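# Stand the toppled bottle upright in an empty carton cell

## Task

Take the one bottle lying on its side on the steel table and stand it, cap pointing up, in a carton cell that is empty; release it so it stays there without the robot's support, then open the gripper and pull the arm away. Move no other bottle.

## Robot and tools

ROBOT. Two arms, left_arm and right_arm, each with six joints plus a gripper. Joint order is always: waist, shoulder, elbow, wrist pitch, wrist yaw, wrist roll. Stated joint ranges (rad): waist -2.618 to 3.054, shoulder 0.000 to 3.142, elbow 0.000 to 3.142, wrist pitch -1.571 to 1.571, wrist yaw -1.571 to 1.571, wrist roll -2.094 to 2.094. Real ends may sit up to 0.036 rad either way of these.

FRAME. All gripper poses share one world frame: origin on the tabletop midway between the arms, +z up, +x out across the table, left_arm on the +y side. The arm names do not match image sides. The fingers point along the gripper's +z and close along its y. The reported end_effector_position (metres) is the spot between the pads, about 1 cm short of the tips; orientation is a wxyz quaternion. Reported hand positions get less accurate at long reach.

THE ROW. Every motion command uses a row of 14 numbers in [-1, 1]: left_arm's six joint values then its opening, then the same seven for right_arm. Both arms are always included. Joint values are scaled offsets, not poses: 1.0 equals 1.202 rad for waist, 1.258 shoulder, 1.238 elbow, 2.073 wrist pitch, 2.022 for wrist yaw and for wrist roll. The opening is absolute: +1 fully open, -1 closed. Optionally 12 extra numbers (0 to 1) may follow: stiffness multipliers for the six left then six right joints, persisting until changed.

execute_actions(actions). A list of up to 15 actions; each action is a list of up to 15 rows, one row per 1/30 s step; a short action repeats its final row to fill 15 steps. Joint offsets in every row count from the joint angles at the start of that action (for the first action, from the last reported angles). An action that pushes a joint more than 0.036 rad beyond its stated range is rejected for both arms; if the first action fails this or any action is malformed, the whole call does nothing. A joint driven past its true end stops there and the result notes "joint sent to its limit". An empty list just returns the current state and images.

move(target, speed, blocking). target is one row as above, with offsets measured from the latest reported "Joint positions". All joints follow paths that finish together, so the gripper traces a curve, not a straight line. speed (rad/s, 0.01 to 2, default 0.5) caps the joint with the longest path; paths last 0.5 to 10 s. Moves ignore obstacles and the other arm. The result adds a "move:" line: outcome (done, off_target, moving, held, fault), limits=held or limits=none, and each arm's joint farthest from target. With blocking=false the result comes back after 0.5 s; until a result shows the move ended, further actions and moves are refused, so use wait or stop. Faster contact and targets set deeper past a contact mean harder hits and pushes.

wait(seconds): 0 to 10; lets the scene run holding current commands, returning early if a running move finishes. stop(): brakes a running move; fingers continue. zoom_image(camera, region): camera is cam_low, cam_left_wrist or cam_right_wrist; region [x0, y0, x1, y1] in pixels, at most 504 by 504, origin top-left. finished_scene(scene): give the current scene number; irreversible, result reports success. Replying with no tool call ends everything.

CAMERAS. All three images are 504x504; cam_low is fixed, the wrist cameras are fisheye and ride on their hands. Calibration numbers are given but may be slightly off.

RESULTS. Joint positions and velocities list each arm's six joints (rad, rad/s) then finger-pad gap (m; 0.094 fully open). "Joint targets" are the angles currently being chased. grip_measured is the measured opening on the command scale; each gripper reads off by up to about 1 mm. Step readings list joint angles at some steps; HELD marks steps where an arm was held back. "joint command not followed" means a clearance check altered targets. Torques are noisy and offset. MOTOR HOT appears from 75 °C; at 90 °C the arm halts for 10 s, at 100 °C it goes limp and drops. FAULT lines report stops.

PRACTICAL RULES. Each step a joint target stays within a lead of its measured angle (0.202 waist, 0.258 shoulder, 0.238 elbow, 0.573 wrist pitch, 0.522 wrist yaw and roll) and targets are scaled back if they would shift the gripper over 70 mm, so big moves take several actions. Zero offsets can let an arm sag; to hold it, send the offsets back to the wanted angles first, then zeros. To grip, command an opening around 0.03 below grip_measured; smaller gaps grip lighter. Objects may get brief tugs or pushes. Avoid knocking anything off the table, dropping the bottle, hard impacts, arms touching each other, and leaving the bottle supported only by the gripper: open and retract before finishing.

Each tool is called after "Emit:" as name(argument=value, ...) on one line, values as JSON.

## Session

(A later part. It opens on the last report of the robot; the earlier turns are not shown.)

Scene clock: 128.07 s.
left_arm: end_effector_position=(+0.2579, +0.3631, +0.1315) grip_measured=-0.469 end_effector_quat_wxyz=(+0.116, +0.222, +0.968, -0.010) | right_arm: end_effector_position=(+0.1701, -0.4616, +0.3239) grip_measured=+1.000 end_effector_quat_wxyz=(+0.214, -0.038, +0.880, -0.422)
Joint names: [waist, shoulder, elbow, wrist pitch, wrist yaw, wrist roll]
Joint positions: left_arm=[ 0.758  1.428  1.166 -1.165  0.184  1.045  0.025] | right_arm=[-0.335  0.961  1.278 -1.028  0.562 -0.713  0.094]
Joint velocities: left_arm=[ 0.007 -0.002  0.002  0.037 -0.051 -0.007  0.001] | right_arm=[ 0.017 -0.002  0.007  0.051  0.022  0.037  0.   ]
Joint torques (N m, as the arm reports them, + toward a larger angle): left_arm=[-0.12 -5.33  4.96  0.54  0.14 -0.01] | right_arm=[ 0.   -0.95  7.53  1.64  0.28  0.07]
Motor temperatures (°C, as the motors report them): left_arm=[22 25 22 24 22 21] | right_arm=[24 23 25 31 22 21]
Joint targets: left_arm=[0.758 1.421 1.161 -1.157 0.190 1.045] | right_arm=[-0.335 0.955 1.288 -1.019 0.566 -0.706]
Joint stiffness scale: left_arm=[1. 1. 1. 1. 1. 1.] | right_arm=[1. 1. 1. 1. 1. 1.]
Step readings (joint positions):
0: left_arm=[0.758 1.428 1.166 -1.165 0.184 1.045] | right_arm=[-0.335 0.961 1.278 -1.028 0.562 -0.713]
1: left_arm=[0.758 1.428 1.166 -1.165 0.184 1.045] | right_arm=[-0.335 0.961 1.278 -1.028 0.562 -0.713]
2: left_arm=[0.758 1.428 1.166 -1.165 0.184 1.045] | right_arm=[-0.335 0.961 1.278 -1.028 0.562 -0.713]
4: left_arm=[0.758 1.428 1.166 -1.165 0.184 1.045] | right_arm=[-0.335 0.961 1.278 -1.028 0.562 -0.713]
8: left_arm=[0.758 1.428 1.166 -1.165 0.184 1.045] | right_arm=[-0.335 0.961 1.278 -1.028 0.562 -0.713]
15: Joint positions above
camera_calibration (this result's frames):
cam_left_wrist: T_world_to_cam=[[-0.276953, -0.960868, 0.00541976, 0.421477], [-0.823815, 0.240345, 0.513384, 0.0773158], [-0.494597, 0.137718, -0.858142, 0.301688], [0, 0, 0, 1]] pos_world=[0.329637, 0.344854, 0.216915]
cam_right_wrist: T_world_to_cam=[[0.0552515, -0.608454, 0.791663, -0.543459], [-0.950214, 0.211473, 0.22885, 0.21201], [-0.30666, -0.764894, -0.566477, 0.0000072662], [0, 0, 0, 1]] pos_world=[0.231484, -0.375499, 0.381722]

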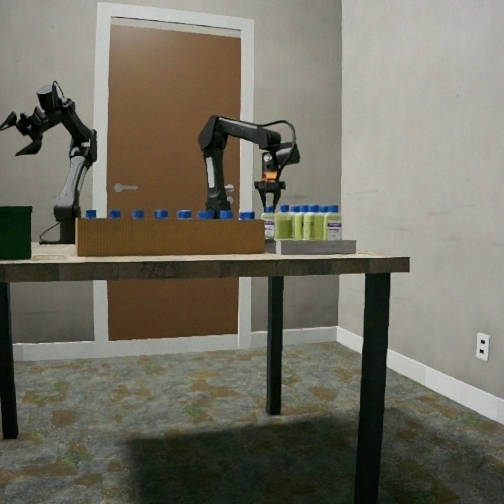

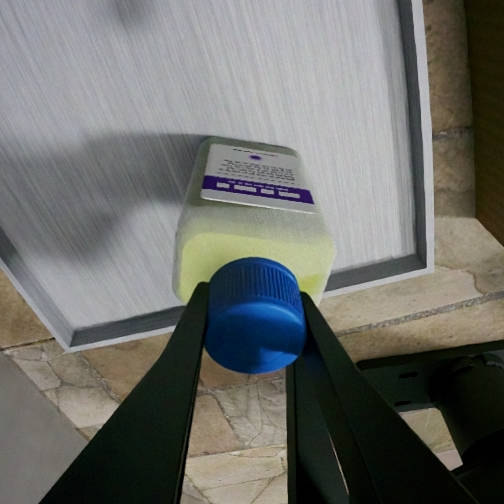

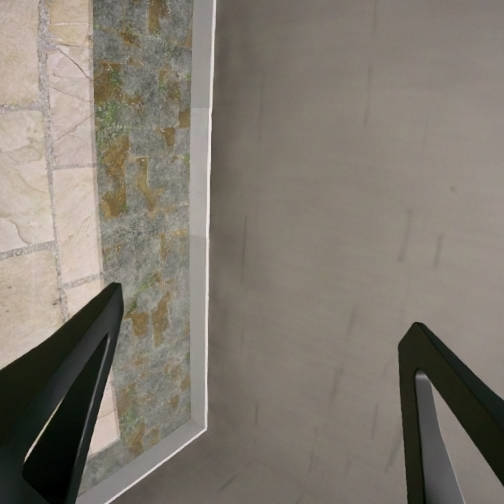

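Emit:
move(target=[-0.346,0.085,0.458,-0.169,-0.109,-0.5855,-0.5,0,-0.0048,0.0081,0.0043,0.002,0.0035,1], speed=0.9)

Scene clock: 135.00 s.
left_arm: end_effector_position=(+0.3088, +0.2991, +0.2406) grip_measured=-0.469 end_effector_quat_wxyz=(+0.113, -0.163, +0.980, +0.017) | right_arm: end_effector_position=(+0.1701, -0.4616, +0.3239) grip_measured=+1.000 end_effector_quat_wxyz=(+0.214, -0.038, +0.880, -0.422)
Joint names: [waist, shoulder, elbow, wrist pitch, wrist yaw, wrist roll]
Joint positions: left_arm=[ 0.348  1.533  1.701 -1.513 -0.027 -0.128  0.025] | right_arm=[-0.335  0.961  1.278 -1.028  0.562 -0.714  0.094]
Joint velocities: left_arm=[-0.012 -0.017  0.017  0.022  0.037 -0.007  0.   ] | right_arm=[-0.012 -0.012 -0.002 -0.081  0.051  0.007  0.   ]
Joint torques (N m, as the arm reports them, + toward a larger angle): left_arm=[-0.5  -5.03  7.3   0.53 -0.12 -0.1 ] | right_arm=[ 0.03 -0.95  7.59  1.64  0.27  0.11]
Motor temperatures (°C, as the motors report them): left_arm=[22 25 23 24 22 21] | right_arm=[24 23 25 31 22 21]
Joint targets: left_arm=[0.342 1.535 1.733 -1.515 -0.037 -0.138] | right_arm=[-0.335 0.955 1.288 -1.019 0.566 -0.706]
Joint stiffness scale: left_arm=[1. 1. 1. 1. 1. 1.] | right_arm=[1. 1. 1. 1. 1. 1.]
move: off_target (left_arm); limits=none; left_arm: farthest joint: the elbow, 0.032 radians from its target (0.567 radians at the start); right_arm: farthest joint: the elbow, 0.010 radians from its target (0.010 radians at the start)
camera_calibration (this result's frames):
cam_left_wrist: T_world_to_cam=[[0.475024, -0.879039, 0.0405181, 0.108382], [-0.761222, -0.387385, 0.520072, 0.245372], [-0.441468, -0.27789, -0.853161, 0.536024], [0, 0, 0, 1]] pos_world=[0.371935, 0.339282, 0.325312]
cam_right_wrist: T_world_to_cam=[[0.0559466, -0.608183, 0.791822, -0.543504], [-0.950176, 0.211144, 0.229311, 0.211703], [-0.306651, -0.7652, -0.566069, -0.000267811], [0, 0, 0, 1]] pos_world=[0.23148, -0.375455, 0.381662]

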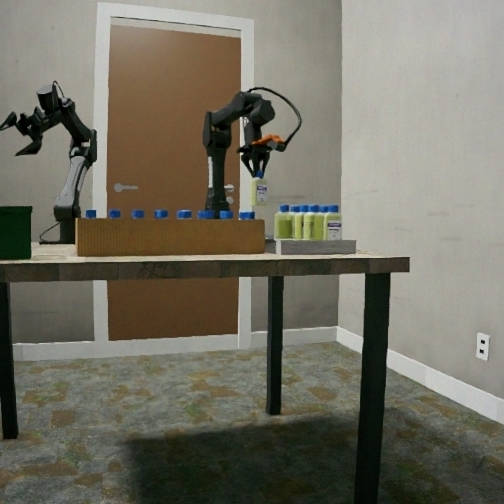

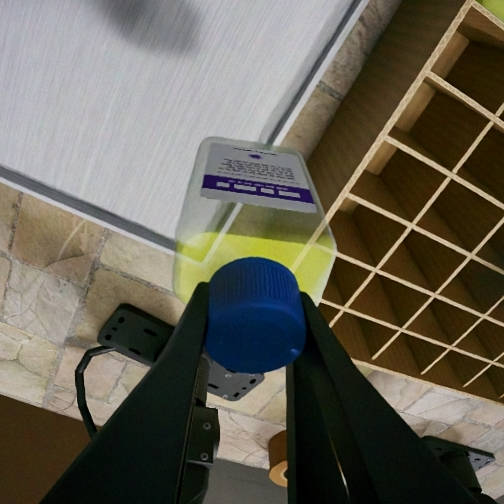

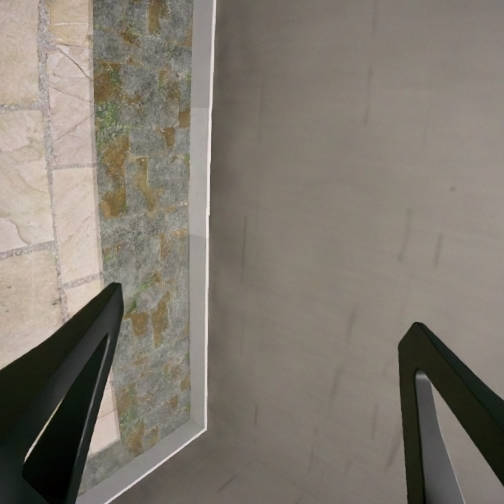

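Emit:
zoom_image(camera="cam_left_wrist", region=[290,0,504,420])

Region (290, 0, 504, 420) of cam_left_wrist's 504x504 image, scaled by 1.200, with more detail than that image has; it fills the left 257 columns of this view, and the rest is white.

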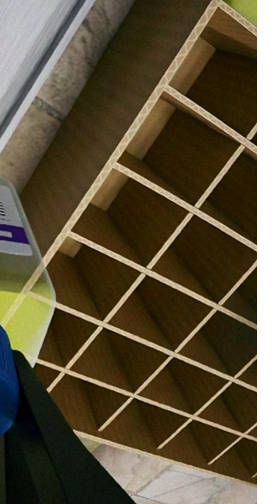

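Emit:
zoom_image(camera="cam_left_wrist", region=[310,40,504,234])

Emit:
zoom_image(camera="cam_left_wrist", region=[300,220,504,424])

Region (310, 40, 504, 234) of cam_left_wrist's 504x504 image, scaled by 2.598, with more detail than that image has.

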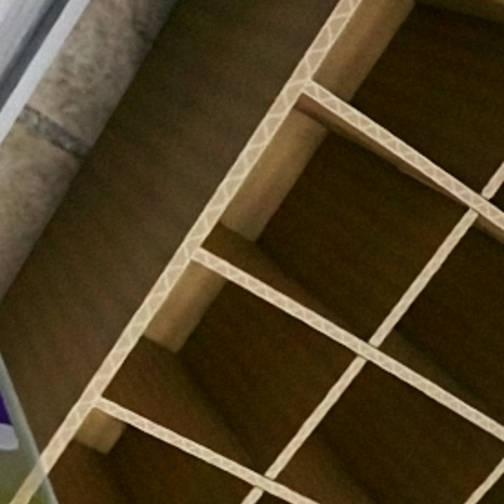

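Region (300, 220, 504, 424) of cam_left_wrist's 504x504 image, scaled by 2.471, with more detail than that image has.

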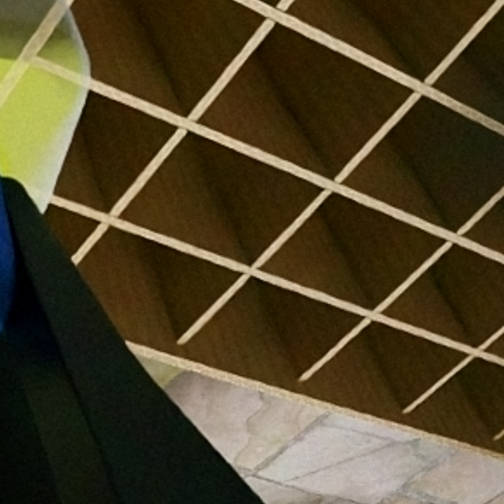

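Emit:
zoom_image(camera="cam_left_wrist", region=[160,130,350,400])

Region (160, 130, 350, 400) of cam_left_wrist's 504x504 image, scaled by 1.867, with more detail than that image has; it fills the left 355 columns of this view, and the rest is white.

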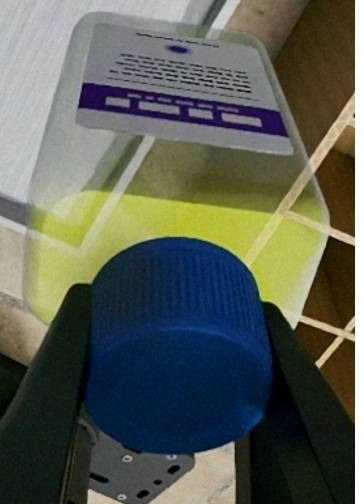

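Emit:
zoom_image(camera="cam_low", region=[220,130,310,230])

Region (220, 130, 310, 230) of cam_low's 504x504 image, scaled by 5.040, with more detail than that image has; it fills the left 454 columns of this view, and the rest is white.

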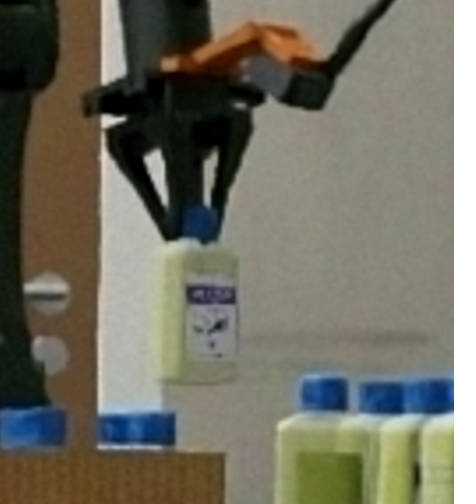

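Emit:
move(target=[-0.2684,0.066,0.046,0.0343,-0.007,-0.011,-0.5,0,-0.0048,0.0081,0.0043,0.002,0.0035,1], speed=0.5)

Scene clock: 144.07 s.
left_arm: end_effector_position=(+0.3382, +0.2019, +0.2241) grip_measured=-0.469 end_effector_quat_wxyz=(+0.104, -0.010, +0.995, +0.002) | right_arm: end_effector_position=(+0.1701, -0.4616, +0.3239) grip_measured=+1.000 end_effector_quat_wxyz=(+0.214, -0.039, +0.880, -0.422)
Joint names: [waist, shoulder, elbow, wrist pitch, wrist yaw, wrist roll]
Joint positions: left_arm=[ 0.026  1.62   1.723 -1.468 -0.032 -0.141  0.025] | right_arm=[-0.335  0.961  1.278 -1.028  0.562 -0.715  0.094]
Joint velocities: left_arm=[-0.017 -0.007  0.007  0.037 -0.007  0.037 -0.001] | right_arm=[ 0.017 -0.007  0.007  0.007 -0.037 -0.095  0.   ]
Joint torques (N m, as the arm reports them, + toward a larger angle): left_arm=[-0.09 -6.58  7.6   0.76 -0.12 -0.1 ] | right_arm=[ 0.03 -0.93  7.55  1.64  0.27  0.1 ]
Motor temperatures (°C, as the motors report them): left_arm=[22 25 23 24 22 21] | right_arm=[24 23 25 32 22 21]
Joint targets: left_arm=[0.025 1.616 1.758 -1.442 -0.041 -0.151] | right_arm=[-0.335 0.955 1.288 -1.019 0.566 -0.707]
Joint stiffness scale: left_arm=[1. 1. 1. 1. 1. 1.] | right_arm=[1. 1. 1. 1. 1. 1.]
move: off_target (left_arm); limits=none; left_arm: farthest joint: the elbow, 0.035 radians from its target (0.057 radians at the start); right_arm: farthest joint: the elbow, 0.010 radians from its target (0.010 radians at the start)
camera_calibration (this result's frames):
cam_left_wrist: T_world_to_cam=[[0.185933, -0.982026, 0.0324658, 0.130023], [-0.832694, -0.139947, 0.535757, 0.2094], [-0.521584, -0.126649, -0.843748, 0.502408], [0, 0, 0, 1]] pos_world=[0.412239, 0.220621, 0.307497]
cam_right_wrist: T_world_to_cam=[[0.0566417, -0.607913, 0.791981, -0.543549], [-0.950138, 0.210815, 0.229771, 0.211395], [-0.306642, -0.765506, -0.56566, -0.000542917], [0, 0, 0, 1]] pos_world=[0.231476, -0.375411, 0.381601]

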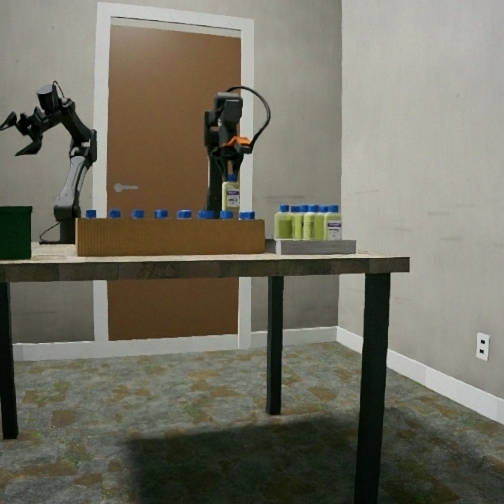

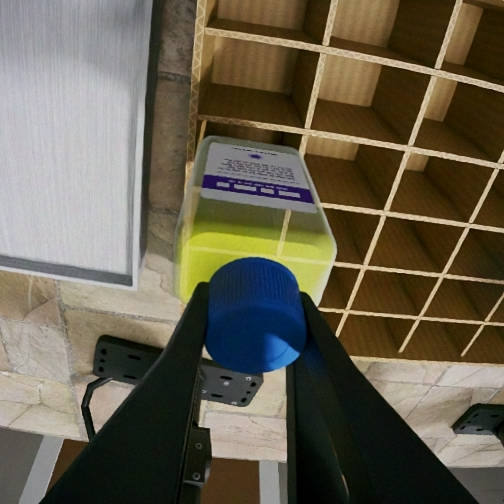

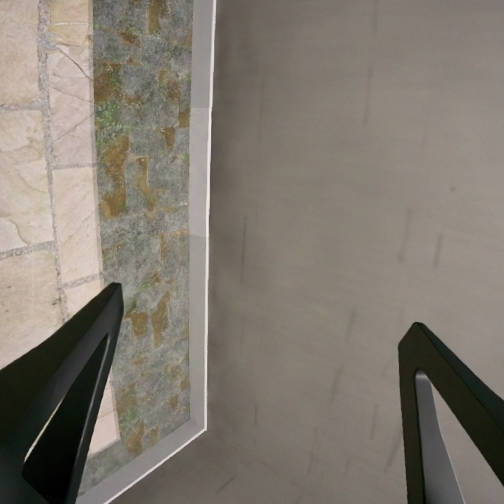

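Emit:
zoom_image(camera="cam_left_wrist", region=[150,20,400,270])

Region (150, 20, 400, 270) of cam_left_wrist's 504x504 image, scaled by 2.016, with more detail than that image has.

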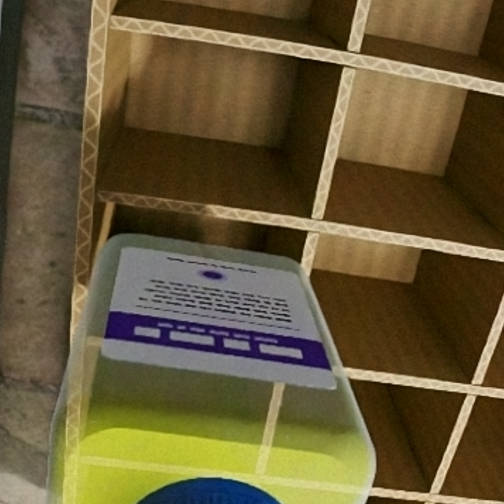

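Emit:
zoom_image(camera="cam_left_wrist", region=[185,105,325,215])

Region (185, 105, 325, 215) of cam_left_wrist's 504x504 image, scaled by 3.600, with more detail than that image has; it fills the top 396 rows of this view, and the rest is white.

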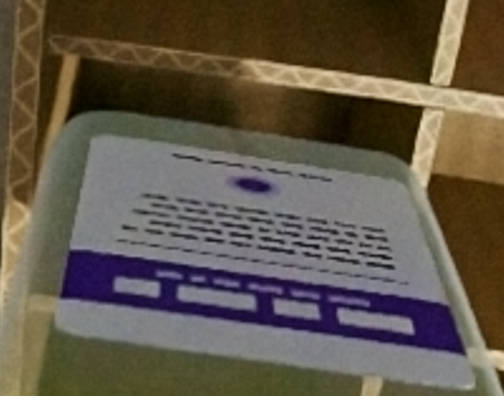

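Emit:
zoom_image(camera="cam_low", region=[190,140,280,240])

Region (190, 140, 280, 240) of cam_low's 504x504 image, scaled by 5.040, with more detail than that image has; it fills the left 454 columns of this view, and the rest is white.

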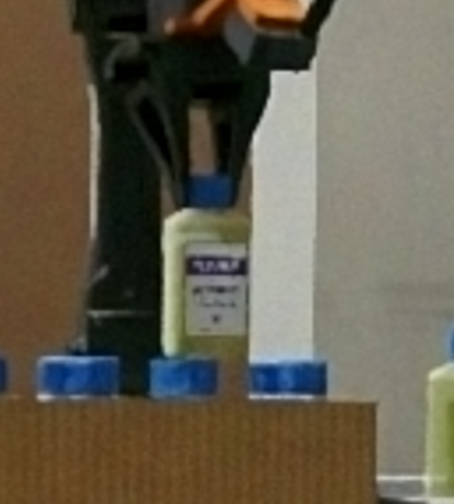

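Emit:
move(target=[0,-0.0453,-0.097,0.0535,-0.002,0,-0.5,0,-0.0048,0.0081,0.0043,0.002,0.0035,1], speed=0.2)

Scene clock: 150.67 s.
left_arm: end_effector_position=(+0.3363, +0.2022, +0.2021) grip_measured=-0.469 end_effector_quat_wxyz=(+0.101, -0.010, +0.995, +0.002) | right_arm: end_effector_position=(+0.1701, -0.4616, +0.3239) grip_measured=+1.000 end_effector_quat_wxyz=(+0.214, -0.039, +0.880, -0.422)
Joint names: [waist, shoulder, elbow, wrist pitch, wrist yaw, wrist roll]
Joint positions: left_arm=[ 0.026  1.593  1.605 -1.383 -0.032 -0.141  0.025] | right_arm=[-0.335  0.961  1.278 -1.028  0.562 -0.715  0.094]
Joint velocities: left_arm=[-0.002 -0.012 -0.007  0.022 -0.022 -0.022 -0.001] | right_arm=[-0.002 -0.002  0.007 -0.022  0.022  0.037  0.   ]
Joint torques (N m, as the arm reports them, + toward a larger angle): left_arm=[-0.04 -8.7   5.22  0.77 -0.08 -0.02] | right_arm=[ 0.04 -0.92  7.56  1.64  0.27  0.11]
Motor temperatures (°C, as the motors report them): left_arm=[22 25 23 24 22 21] | right_arm=[24 23 25 32 22 21]
Joint targets: left_arm=[0.026 1.563 1.603 -1.357 -0.036 -0.141] | right_arm=[-0.335 0.955 1.288 -1.019 0.566 -0.708]
Joint stiffness scale: left_arm=[1. 1. 1. 1. 1. 1.] | right_arm=[1. 1. 1. 1. 1. 1.]
move: off_target (left_arm); limits=none; left_arm: farthest joint: the shoulder, 0.030 radians from its target (0.057 radians at the start); right_arm: farthest joint: the elbow, 0.010 radians from its target (0.010 radians at the start)
camera_calibration (this result's frames):
cam_left_wrist: T_world_to_cam=[[0.186502, -0.981979, 0.0305613, 0.131527], [-0.829178, -0.140645, 0.541002, 0.217512], [-0.526954, -0.126239, -0.840466, 0.483872], [0, 0, 0, 1]] pos_world=[0.410804, 0.220832, 0.284984]
cam_right_wrist: T_world_to_cam=[[0.0569893, -0.607777, 0.79206, -0.543571], [-0.950119, 0.21065, 0.230002, 0.211242], [-0.306638, -0.765659, -0.565456, -0.000680481], [0, 0, 0, 1]] pos_world=[0.231474, -0.375389, 0.38157]

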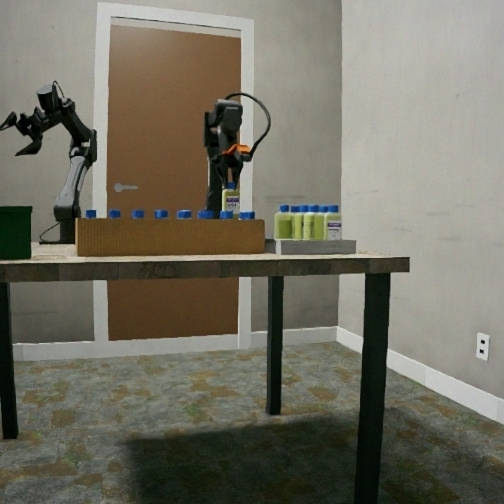

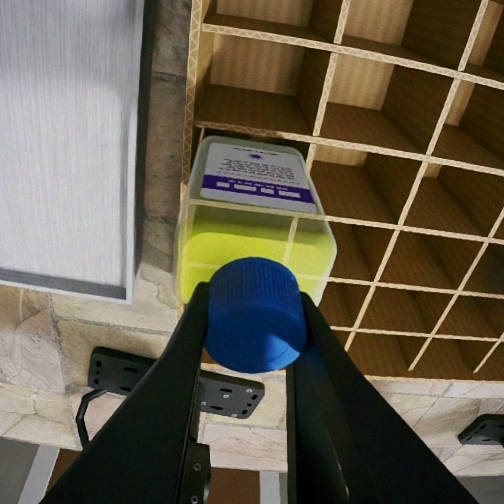

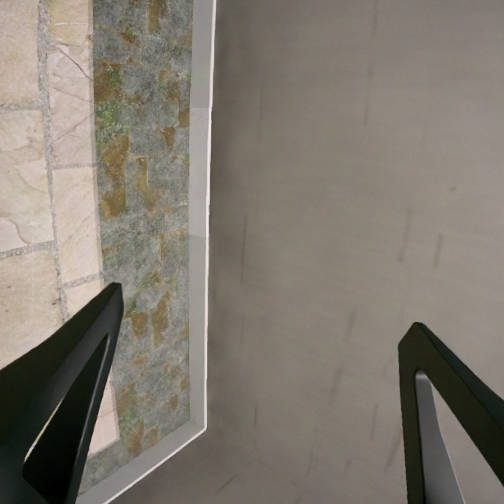

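Emit:
zoom_image(camera="cam_left_wrist", region=[170,95,340,265])

Region (170, 95, 340, 265) of cam_left_wrist's 504x504 image, scaled by 2.965, with more detail than that image has.

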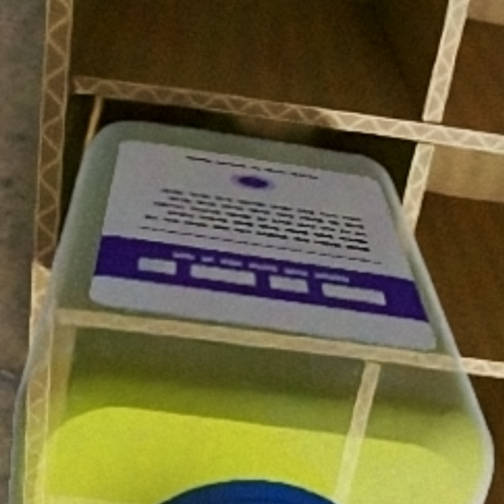

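Emit:
execute_actions(actions=[[[0,-0.0254,-0.0016,0.0131,-0.002,0,-0.5,0,-0.0048,0.0081,0.0043,0.002,0.0035,1],[0,-0.027,-0.0016,0.0137,-0.002,0,-0.5,0,-0.0048,0.0081,0.0043,0.002,0.0035,1],[0,-0.0286,-0.0016,0.0143,-0.002,0,-0.5,0,-0.0048,0.0081,0.0043,0.002,0.0035,1],[0,-0.0302,-0.0016,0.0148,-0.002,0,-0.5,0,-0.0048,0.0081,0.0043,0.002,0.0035,1],[0,-0.0318,-0.0016,0.0154,-0.002,0,-0.5,0,-0.0048,0.0081,0.0043,0.002,0.0035,1],[0,-0.0334,-0.0016,0.016,-0.002,0,-0.5,0,-0.0048,0.0081,0.0043,0.002,0.0035,1],[0,-0.035,-0.0016,0.0166,-0.002,0,-0.5,0,-0.0048,0.0081,0.0043,0.002,0.0035,1],[0,-0.0366,-0.0016,0.0172,-0.002,0,-0.5,0,-0.0048,0.0081,0.0043,0.002,0.0035,1],[0,-0.0382,-0.0016,0.0178,-0.002,0,-0.5,0,-0.0048,0.0081,0.0043,0.002,0.0035,1],[0,-0.0397,-0.0016,0.0183,-0.002,0,-0.5,0,-0.0048,0.0081,0.0043,0.002,0.0035,1]]])

Scene clock: 152.80 s.
left_arm: end_effector_position=(+0.3366, +0.2021, +0.2093) grip_measured=-0.469 end_effector_quat_wxyz=(+0.117, -0.011, +0.993, +0.000) | right_arm: end_effector_position=(+0.1701, -0.4616, +0.3239) grip_measured=+1.000 end_effector_quat_wxyz=(+0.214, -0.039, +0.880, -0.422)
Joint names: [waist, shoulder, elbow, wrist pitch, wrist yaw, wrist roll]
Joint positions: left_arm=[ 0.026  1.57   1.605 -1.373 -0.032 -0.141  0.025] | right_arm=[-0.335  0.961  1.278 -1.028  0.562 -0.715  0.094]
Joint velocities: left_arm=[ 0.002  0.007  0.002 -0.007  0.007  0.022  0.   ] | right_arm=[ 0.002  0.002  0.007 -0.051 -0.066 -0.066  0.   ]
Joint torques (N m, as the arm reports them, + toward a larger angle): left_arm=[-0.09 -8.47  5.15  0.89 -0.08  0.  ] | right_arm=[-0.03 -0.94  7.54  1.63  0.27  0.08]
Motor temperatures (°C, as the motors report them): left_arm=[22 25 23 24 22 21] | right_arm=[24 23 25 32 22 21]
Joint targets: left_arm=[0.026 1.542 1.603 -1.345 -0.036 -0.141] | right_arm=[-0.335 0.955 1.288 -1.019 0.566 -0.708]
Joint stiffness scale: left_arm=[1. 1. 1. 1. 1. 1.] | right_arm=[1. 1. 1. 1. 1. 1.]
Step readings (joint positions):
0: left_arm=[0.026 1.593 1.605 -1.383 -0.032 -0.141] | right_arm=[-0.335 0.961 1.278 -1.028 0.562 -0.715]
1: left_arm=[0.026 1.593 1.605 -1.383 -0.032 -0.141] | right_arm=[-0.335 0.961 1.278 -1.028 0.562 -0.715]
2: left_arm=[0.026 1.593 1.605 -1.383 -0.032 -0.141] | right_arm=[-0.335 0.961 1.278 -1.028 0.562 -0.715]
4: left_arm=[0.026 1.593 1.605 -1.381 -0.032 -0.141] | right_arm=[-0.335 0.961 1.278 -1.028 0.562 -0.715]
8: left_arm=[0.026 1.585 1.605 -1.378 -0.032 -0.141] | right_arm=[-0.335 0.961 1.278 -1.028 0.562 -0.715]
15: Joint positions above
camera_calibration (this result's frames):
cam_left_wrist: T_world_to_cam=[[0.185375, -0.981839, 0.0403435, 0.129499], [-0.845969, -0.138564, 0.514914, 0.224575], [-0.499973, -0.129582, -0.856292, 0.485048], [0, 0, 0, 1]] pos_world=[0.408489, 0.221119, 0.294481]
cam_right_wrist: T_world_to_cam=[[0.0569893, -0.607777, 0.79206, -0.543571], [-0.950119, 0.21065, 0.230002, 0.211242], [-0.306638, -0.765659, -0.565456, -0.000680481], [0, 0, 0, 1]] pos_world=[0.231474, -0.375389, 0.38157]

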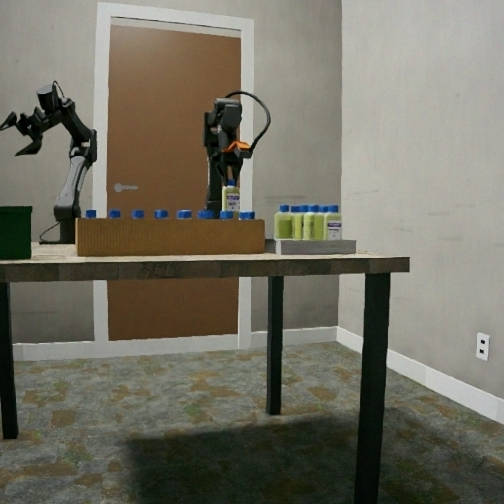

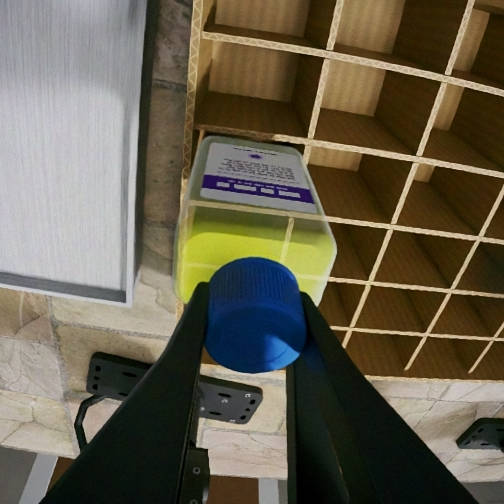

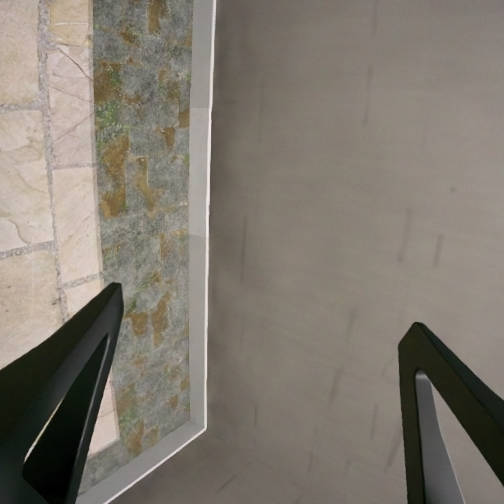

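Emit:
execute_actions(actions=[])

Scene clock: 153.97 s.
left_arm: end_effector_position=(+0.3369, +0.2021, +0.2094) grip_measured=-0.469 end_effector_quat_wxyz=(+0.117, -0.011, +0.993, +0.000) | right_arm: end_effector_position=(+0.1701, -0.4616, +0.3239) grip_measured=+1.000 end_effector_quat_wxyz=(+0.214, -0.039, +0.880, -0.422)
Joint names: [waist, shoulder, elbow, wrist pitch, wrist yaw, wrist roll]
Joint positions: left_arm=[ 0.026  1.57   1.605 -1.372 -0.032 -0.141  0.025] | right_arm=[-0.335  0.961  1.278 -1.028  0.562 -0.715  0.094]
Joint velocities: left_arm=[-0.027  0.007  0.002 -0.007 -0.051  0.007  0.   ] | right_arm=[ 0.007  0.012 -0.002 -0.081  0.007  0.007  0.   ]
Joint torques (N m, as the arm reports them, + toward a larger angle): left_arm=[ 0.08 -8.26  5.31  0.84 -0.09  0.02] | right_arm=[ 0.01 -0.93  7.59  1.63  0.28  0.08]
Motor temperatures (°C, as the motors report them): left_arm=[22 25 23 24 22 21] | right_arm=[24 23 25 32 22 21]
Joint targets: left_arm=[0.026 1.542 1.603 -1.345 -0.036 -0.141] | right_arm=[-0.335 0.955 1.288 -1.019 0.566 -0.708]
Joint stiffness scale: left_arm=[1. 1. 1. 1. 1. 1.] | right_arm=[1. 1. 1. 1. 1. 1.]
camera_calibration (this result's frames):
cam_left_wrist: T_world_to_cam=[[0.185329, -0.981834, 0.0406921, 0.129353], [-0.846553, -0.138492, 0.513973, 0.225149], [-0.499, -0.129702, -0.856841, 0.485049], [0, 0, 0, 1]] pos_world=[0.408667, 0.221096, 0.294626]
cam_right_wrist: T_world_to_cam=[[0.0569893, -0.607777, 0.79206, -0.543571], [-0.950119, 0.21065, 0.230002, 0.211242], [-0.306638, -0.765659, -0.565456, -0.000680481], [0, 0, 0, 1]] pos_world=[0.231474, -0.375389, 0.38157]

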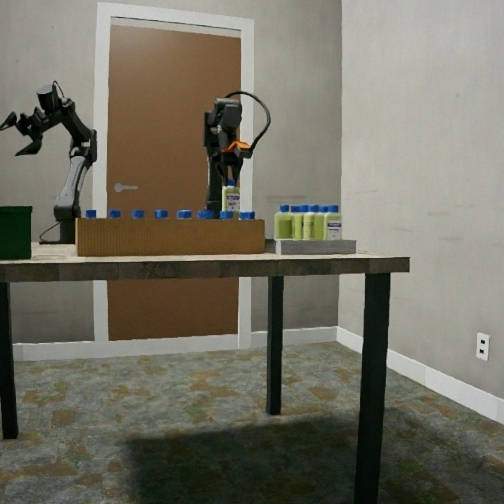

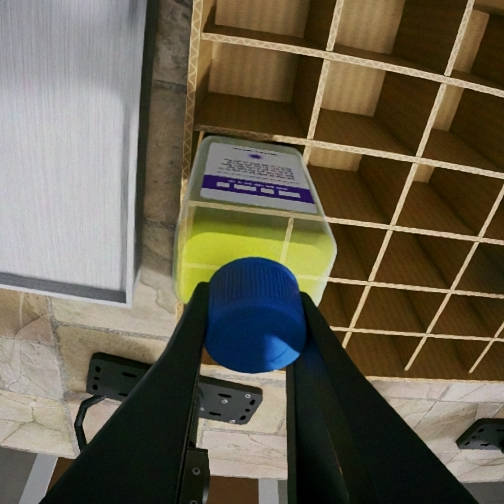

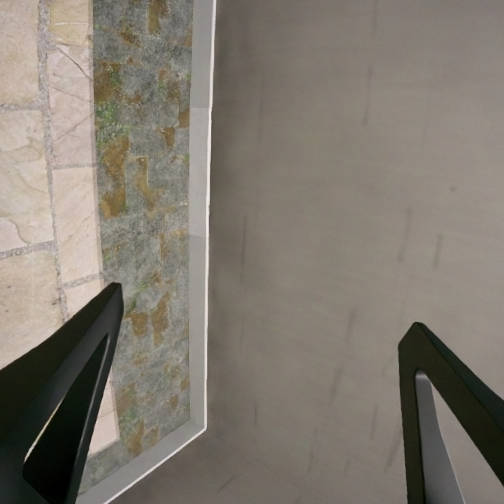

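Emit:
zoom_image(camera="cam_left_wrist", region=[160, 90, 360, 290])

Emit:
zoom_image(camera="cam_low", region=[180, 150, 300, 270])

Region (160, 90, 360, 290) of cam_left_wrist's 504x504 image, scaled by 2.520, with more detail than that image has.

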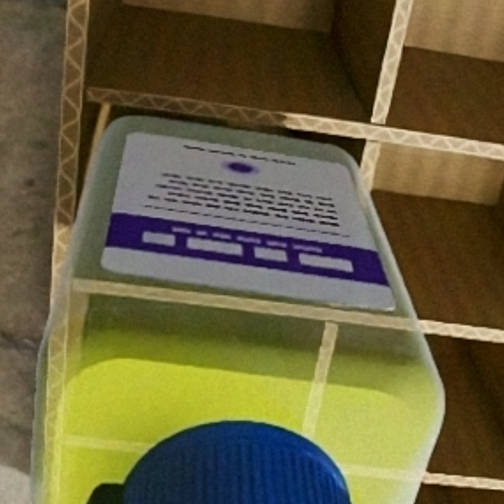

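Region (180, 150, 300, 270) of cam_low's 504x504 image, scaled by 4.200, with more detail than that image has.

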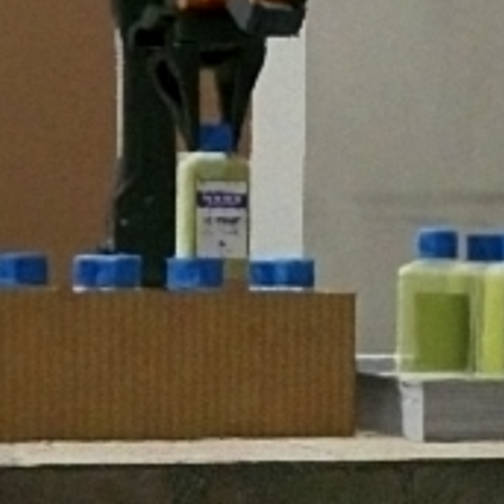

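Emit:
zoom_image(camera="cam_left_wrist", region=[180, 115, 320, 175])

Emit:
zoom_image(camera="cam_left_wrist", region=[165, 190, 345, 370])

Region (180, 115, 320, 175) of cam_left_wrist's 504x504 image, scaled by 3.600, with more detail than that image has; it fills the top 216 rows of this view, and the rest is white.

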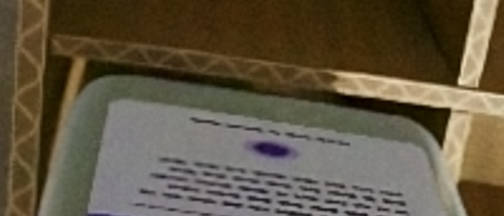

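Region (165, 190, 345, 370) of cam_left_wrist's 504x504 image, scaled by 2.800, with more detail than that image has.

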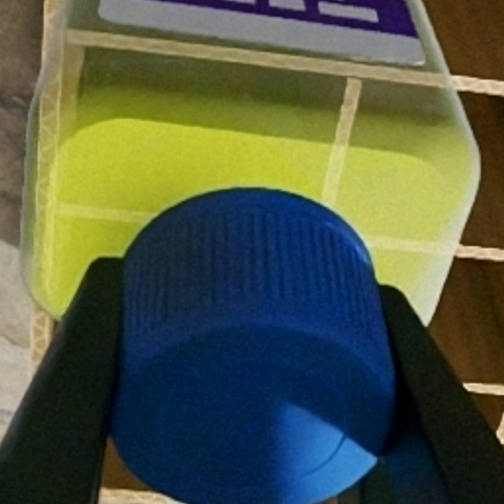

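Emit:
execute_actions(actions=[[[0,-0.0231,-0.0064,0.0151,-0.002,0,-0.5,0,-0.0048,0.0081,0.0043,0.002,0.0035,1],[0,-0.0239,-0.0111,0.0171,-0.002,0,-0.5,0,-0.0048,0.0081,0.0043,0.002,0.0035,1],[0,-0.0247,-0.0159,0.0192,-0.002,0,-0.5,0,-0.0048,0.0081,0.0043,0.002,0.0035,1],[0,-0.0255,-0.0207,0.0212,-0.002,0,-0.5,0,-0.0048,0.0081,0.0043,0.002,0.0035,1],[0,-0.0264,-0.0255,0.0233,-0.002,0,-0.5,0,-0.0048,0.0081,0.0043,0.002,0.0035,1],[0,-0.0272,-0.0302,0.0253,-0.002,0,-0.5,0,-0.0048,0.0081,0.0043,0.002,0.0035,1],[0,-0.0280,-0.0350,0.0274,-0.002,0,-0.5,0,-0.0048,0.0081,0.0043,0.002,0.0035,1],[0,-0.0288,-0.0398,0.0294,-0.002,0,-0.5,0,-0.0048,0.0081,0.0043,0.002,0.0035,1],[0,-0.0296,-0.0445,0.0315,-0.002,0,-0.5,0,-0.0048,0.0081,0.0043,0.002,0.0035,1],[0,-0.0304,-0.0493,0.0335,-0.002,0,-0.5,0,-0.0048,0.0081,0.0043,0.002,0.0035,1]]])

Scene clock: 157.83 s.
left_arm: end_effector_position=(+0.3337, +0.2025, +0.1942) grip_measured=-0.469 end_effector_quat_wxyz=(+0.106, -0.010, +0.994, +0.002) | right_arm: end_effector_position=(+0.1701, -0.4616, +0.3239) grip_measured=+1.000 end_effector_quat_wxyz=(+0.214, -0.039, +0.880, -0.422)
Joint names: [waist, shoulder, elbow, wrist pitch, wrist yaw, wrist roll]
Joint positions: left_arm=[ 0.026  1.565  1.542 -1.338 -0.032 -0.141  0.025] | right_arm=[-0.335  0.961  1.278 -1.028  0.562 -0.715  0.094]
Joint velocities: left_arm=[-0.007  0.007 -0.007  0.066 -0.022 -0.022 -0.   ] | right_arm=[-0.012  0.007  0.002  0.037 -0.022 -0.007  0.   ]
Joint torques (N m, as the arm reports them, + toward a larger angle): left_arm=[-0.06 -8.92  5.41  0.81 -0.09 -0.02] | right_arm=[ 0.01 -0.92  7.56  1.64  0.28  0.08]
Motor temperatures (°C, as the motors report them): left_arm=[22 26 23 25 22 21] | right_arm=[24 23 25 32 22 21]
Joint targets: left_arm=[0.026 1.532 1.544 -1.303 -0.036 -0.141] | right_arm=[-0.335 0.955 1.288 -1.019 0.566 -0.708]
Joint stiffness scale: left_arm=[1. 1. 1. 1. 1. 1.] | right_arm=[1. 1. 1. 1. 1. 1.]
Step readings (joint positions):
0: left_arm=[0.026 1.570 1.605 -1.372 -0.032 -0.141] | right_arm=[-0.335 0.961 1.278 -1.028 0.562 -0.715]
1: left_arm=[0.026 1.570 1.605 -1.372 -0.032 -0.141] | right_arm=[-0.335 0.961 1.278 -1.028 0.562 -0.715]
2: left_arm=[0.026 1.570 1.603 -1.370 -0.032 -0.141] | right_arm=[-0.335 0.961 1.278 -1.028 0.562 -0.715]
4: left_arm=[0.026 1.568 1.594 -1.364 -0.032 -0.141] | right_arm=[-0.335 0.961 1.278 -1.028 0.562 -0.715]
8: left_arm=[0.026 1.566 1.567 -1.352 -0.032 -0.141] | right_arm=[-0.335 0.961 1.278 -1.028 0.562 -0.715]
15: Joint positions above
camera_calibration (this result's frames):
cam_left_wrist: T_world_to_cam=[[0.186161, -0.981937, 0.033826, 0.132039], [-0.834867, -0.13994, 0.532367, 0.223123], [-0.518017, -0.127346, -0.845838, 0.474176], [0, 0, 0, 1]] pos_world=[0.407328, 0.221262, 0.277827]
cam_right_wrist: T_world_to_cam=[[0.0569893, -0.607777, 0.79206, -0.543571], [-0.950119, 0.21065, 0.230002, 0.211242], [-0.306638, -0.765659, -0.565456, -0.000680481], [0, 0, 0, 1]] pos_world=[0.231474, -0.375389, 0.38157]

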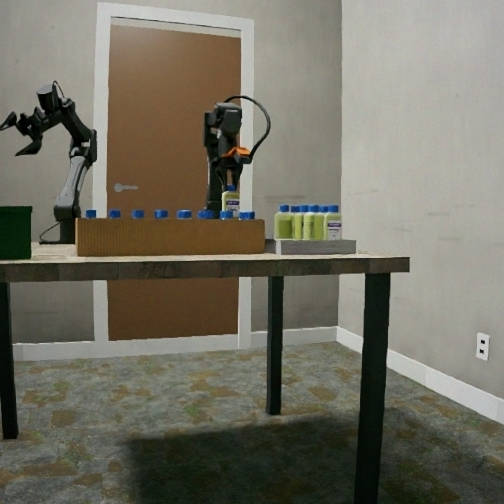

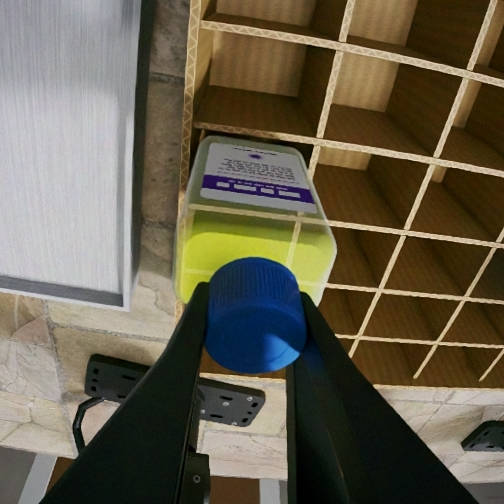

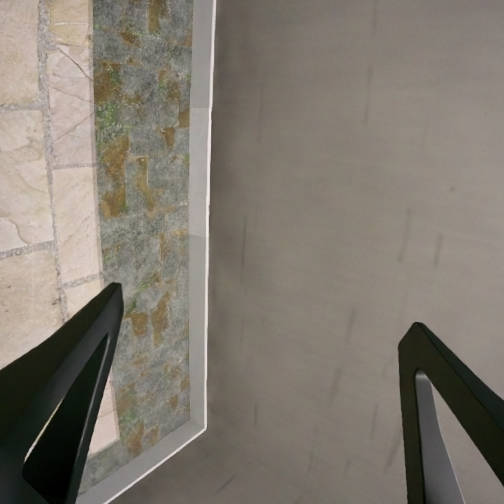

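Emit:
zoom_image(camera="cam_left_wrist", region=[160, 90, 360, 290])

Region (160, 90, 360, 290) of cam_left_wrist's 504x504 image, scaled by 2.520, with more detail than that image has.

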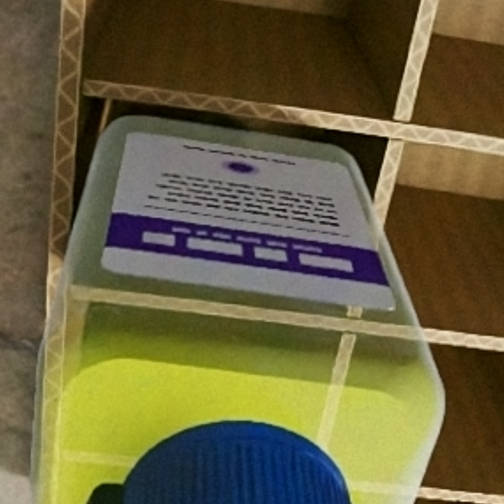

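Emit:
execute_actions(actions=[[[0,-0.0273,-0.0047,0.0232,-0.002,0,-0.5,0,-0.0048,0.0081,0.0043,0.002,0.0035,1],[0,-0.0283,-0.0111,0.0296,-0.002,0,-0.5,0,-0.0048,0.0081,0.0043,0.002,0.0035,1],[0,-0.0294,-0.0174,0.0359,-0.002,0,-0.5,0,-0.0048,0.0081,0.0043,0.002,0.0035,1],[0,-0.0305,-0.0237,0.0390,-0.002,0,-0.5,0,-0.0048,0.0081,0.0043,0.002,0.0035,1],[0,-0.0316,-0.0301,0.0422,-0.002,0,-0.5,0,-0.0048,0.0081,0.0043,0.002,0.0035,1],[0,-0.0326,-0.0364,0.0453,-0.002,0,-0.5,0,-0.0048,0.0081,0.0043,0.002,0.0035,1],[0,-0.0337,-0.0427,0.0484,-0.002,0,-0.5,0,-0.0048,0.0081,0.0043,0.002,0.0035,1],[0,-0.0348,-0.0490,0.0515,-0.002,0,-0.5,0,-0.0048,0.0081,0.0043,0.002,0.0035,1],[0,-0.0358,-0.0554,0.0547,-0.002,0,-0.5,0,-0.0048,0.0081,0.0043,0.002,0.0035,1],[0,-0.0369,-0.0617,0.0578,-0.002,0,-0.5,0,-0.0048,0.0081,0.0043,0.002,0.0035,1],[0,-0.0380,-0.0680,0.0609,-0.002,0,-0.5,0,-0.0048,0.0081,0.0043,0.002,0.0035,1],[0,-0.0390,-0.0743,0.0641,-0.002,0,-0.5,0,-0.0048,0.0081,0.0043,0.002,0.0035,1]]])

Scene clock: 161.33 s.
left_arm: end_effector_position=(+0.3369, +0.2022, +0.1919) grip_measured=-0.469 end_effector_quat_wxyz=(+0.135, -0.011, +0.991, -0.002) | right_arm: end_effector_position=(+0.1701, -0.4616, +0.3239) grip_measured=+1.000 end_effector_quat_wxyz=(+0.214, -0.039, +0.880, -0.422)
Joint names: [waist, shoulder, elbow, wrist pitch, wrist yaw, wrist roll]
Joint positions: left_arm=[ 0.026  1.519  1.475 -1.257 -0.032 -0.141  0.025] | right_arm=[-0.335  0.961  1.278 -1.028  0.562 -0.715  0.094]
Joint velocities: left_arm=[ 0.002 -0.017 -0.037  0.037 -0.007 -0.007  0.001] | right_arm=[ 0.002 -0.017 -0.012  0.007 -0.066  0.066  0.   ]
Joint torques (N m, as the arm reports them, + toward a larger angle): left_arm=[ 0.06 -5.69  3.93  1.12 -0.1  -0.02] | right_arm=[ 0.04 -0.94  7.57  1.63  0.26  0.09]
Motor temperatures (°C, as the motors report them): left_arm=[22 26 23 25 22 21] | right_arm=[24 23 25 32 22 21]
Joint targets: left_arm=[0.026 1.516 1.451 -1.205 -0.036 -0.141] | right_arm=[-0.335 0.955 1.288 -1.019 0.566 -0.708]
Joint stiffness scale: left_arm=[1. 1. 1. 1. 1. 1.] | right_arm=[1. 1. 1. 1. 1. 1.]
Step readings (joint positions):
0: left_arm=[0.026 1.565 1.542 -1.330 -0.032 -0.141] | right_arm=[-0.335 0.961 1.278 -1.028 0.562 -0.715]
1: left_arm=[0.026 1.565 1.542 -1.329 -0.032 -0.141] | right_arm=[-0.335 0.961 1.278 -1.028 0.562 -0.715]
2: left_arm=[0.026 1.564 1.541 -1.325 -0.032 -0.141] | right_arm=[-0.335 0.961 1.278 -1.028 0.562 -0.715]
4: left_arm=[0.026 1.559 1.529 -1.309 -0.032 -0.141] | right_arm=[-0.335 0.961 1.278 -1.028 0.562 -0.715]
8: left_arm=[0.026 1.543 1.506 -1.285 -0.032 -0.141] | right_arm=[-0.335 0.961 1.278 -1.028 0.562 -0.715]
15: Joint positions above
camera_calibration (this result's frames):
cam_left_wrist: T_world_to_cam=[[0.183745, -0.981626, 0.0514686, 0.128561], [-0.864689, -0.136511, 0.483402, 0.245691], [-0.467494, -0.133327, -0.873884, 0.463477], [0, 0, 0, 1]] pos_world=[0.405497, 0.221532, 0.279641]
cam_right_wrist: T_world_to_cam=[[0.0569893, -0.607777, 0.79206, -0.543571], [-0.950119, 0.21065, 0.230002, 0.211242], [-0.306638, -0.765659, -0.565456, -0.000680481], [0, 0, 0, 1]] pos_world=[0.231474, -0.375389, 0.38157]

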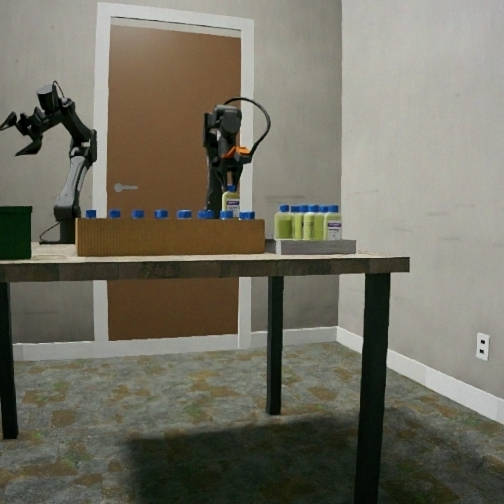

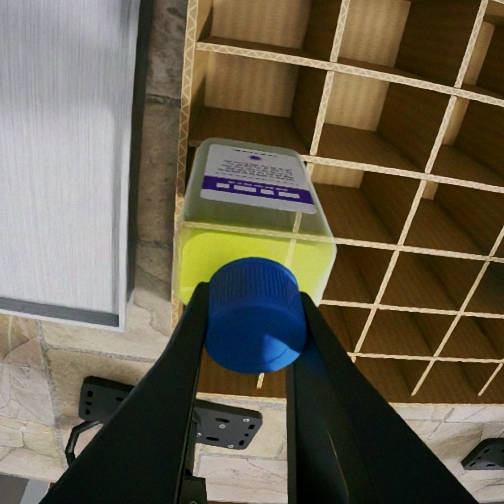

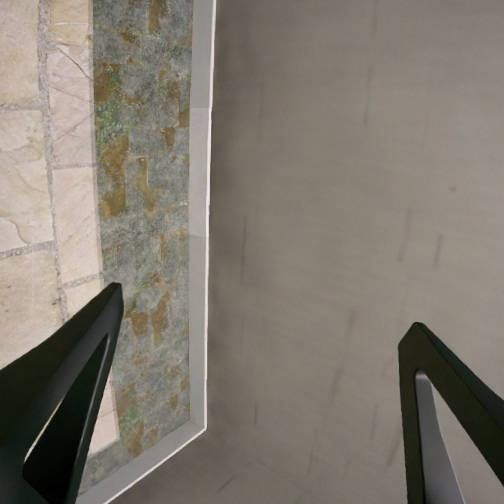

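Emit:
zoom_image(camera="cam_left_wrist", region=[160, 90, 360, 290])

Region (160, 90, 360, 290) of cam_left_wrist's 504x504 image, scaled by 2.520, with more detail than that image has.

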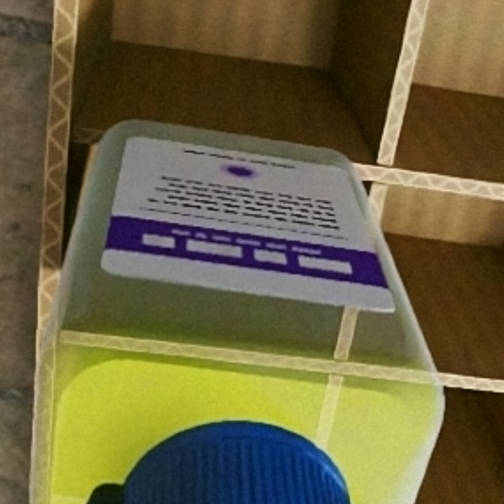

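Emit:
zoom_image(camera="cam_left_wrist", region=[190, 130, 330, 230])

Region (190, 130, 330, 230) of cam_left_wrist's 504x504 image, scaled by 3.600, with more detail than that image has; it fills the top 360 rows of this view, and the rest is white.

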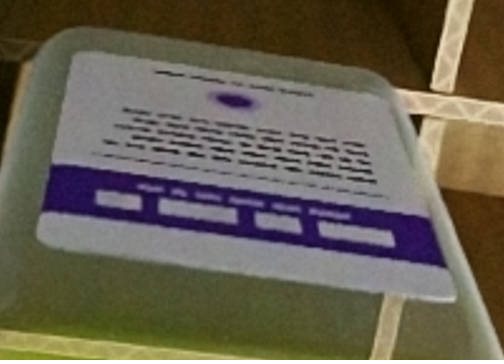

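Emit:
zoom_image(camera="cam_left_wrist", region=[190, 245, 330, 385])

Region (190, 245, 330, 385) of cam_left_wrist's 504x504 image, scaled by 3.600, with more detail than that image has.

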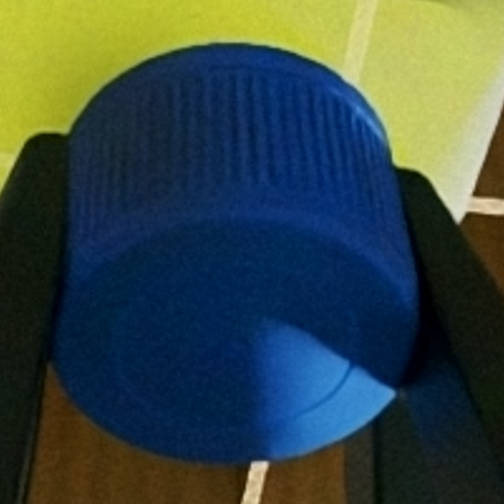

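Emit:
zoom_image(camera="cam_left_wrist", region=[190, 135, 260, 205])

Emit:
zoom_image(camera="cam_left_wrist", region=[260, 148, 330, 218])

Region (190, 135, 260, 205) of cam_left_wrist's 504x504 image, scaled by 7.200, with more detail than that image has.

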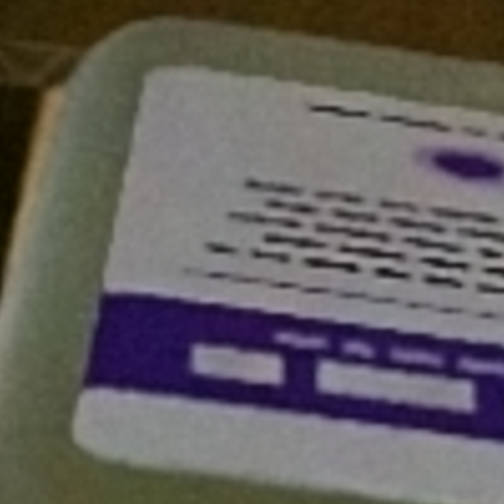

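Region (260, 148, 330, 218) of cam_left_wrist's 504x504 image, scaled by 7.200, with more detail than that image has.

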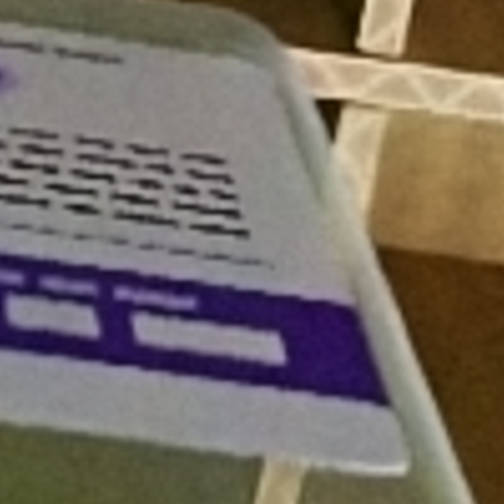

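Emit:
zoom_image(camera="cam_left_wrist", region=[180, 0, 380, 200])

Emit:
zoom_image(camera="cam_left_wrist", region=[304, 0, 504, 200])

Region (180, 0, 380, 200) of cam_left_wrist's 504x504 image, scaled by 2.520, with more detail than that image has.

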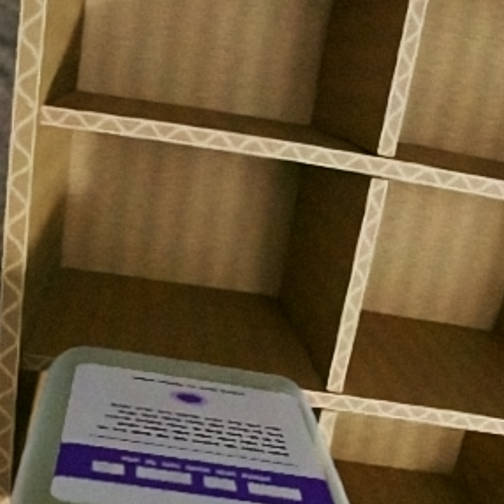

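Region (304, 0, 504, 200) of cam_left_wrist's 504x504 image, scaled by 2.520, with more detail than that image has.

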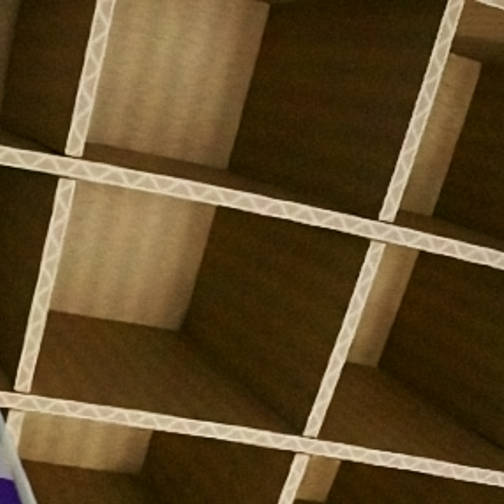

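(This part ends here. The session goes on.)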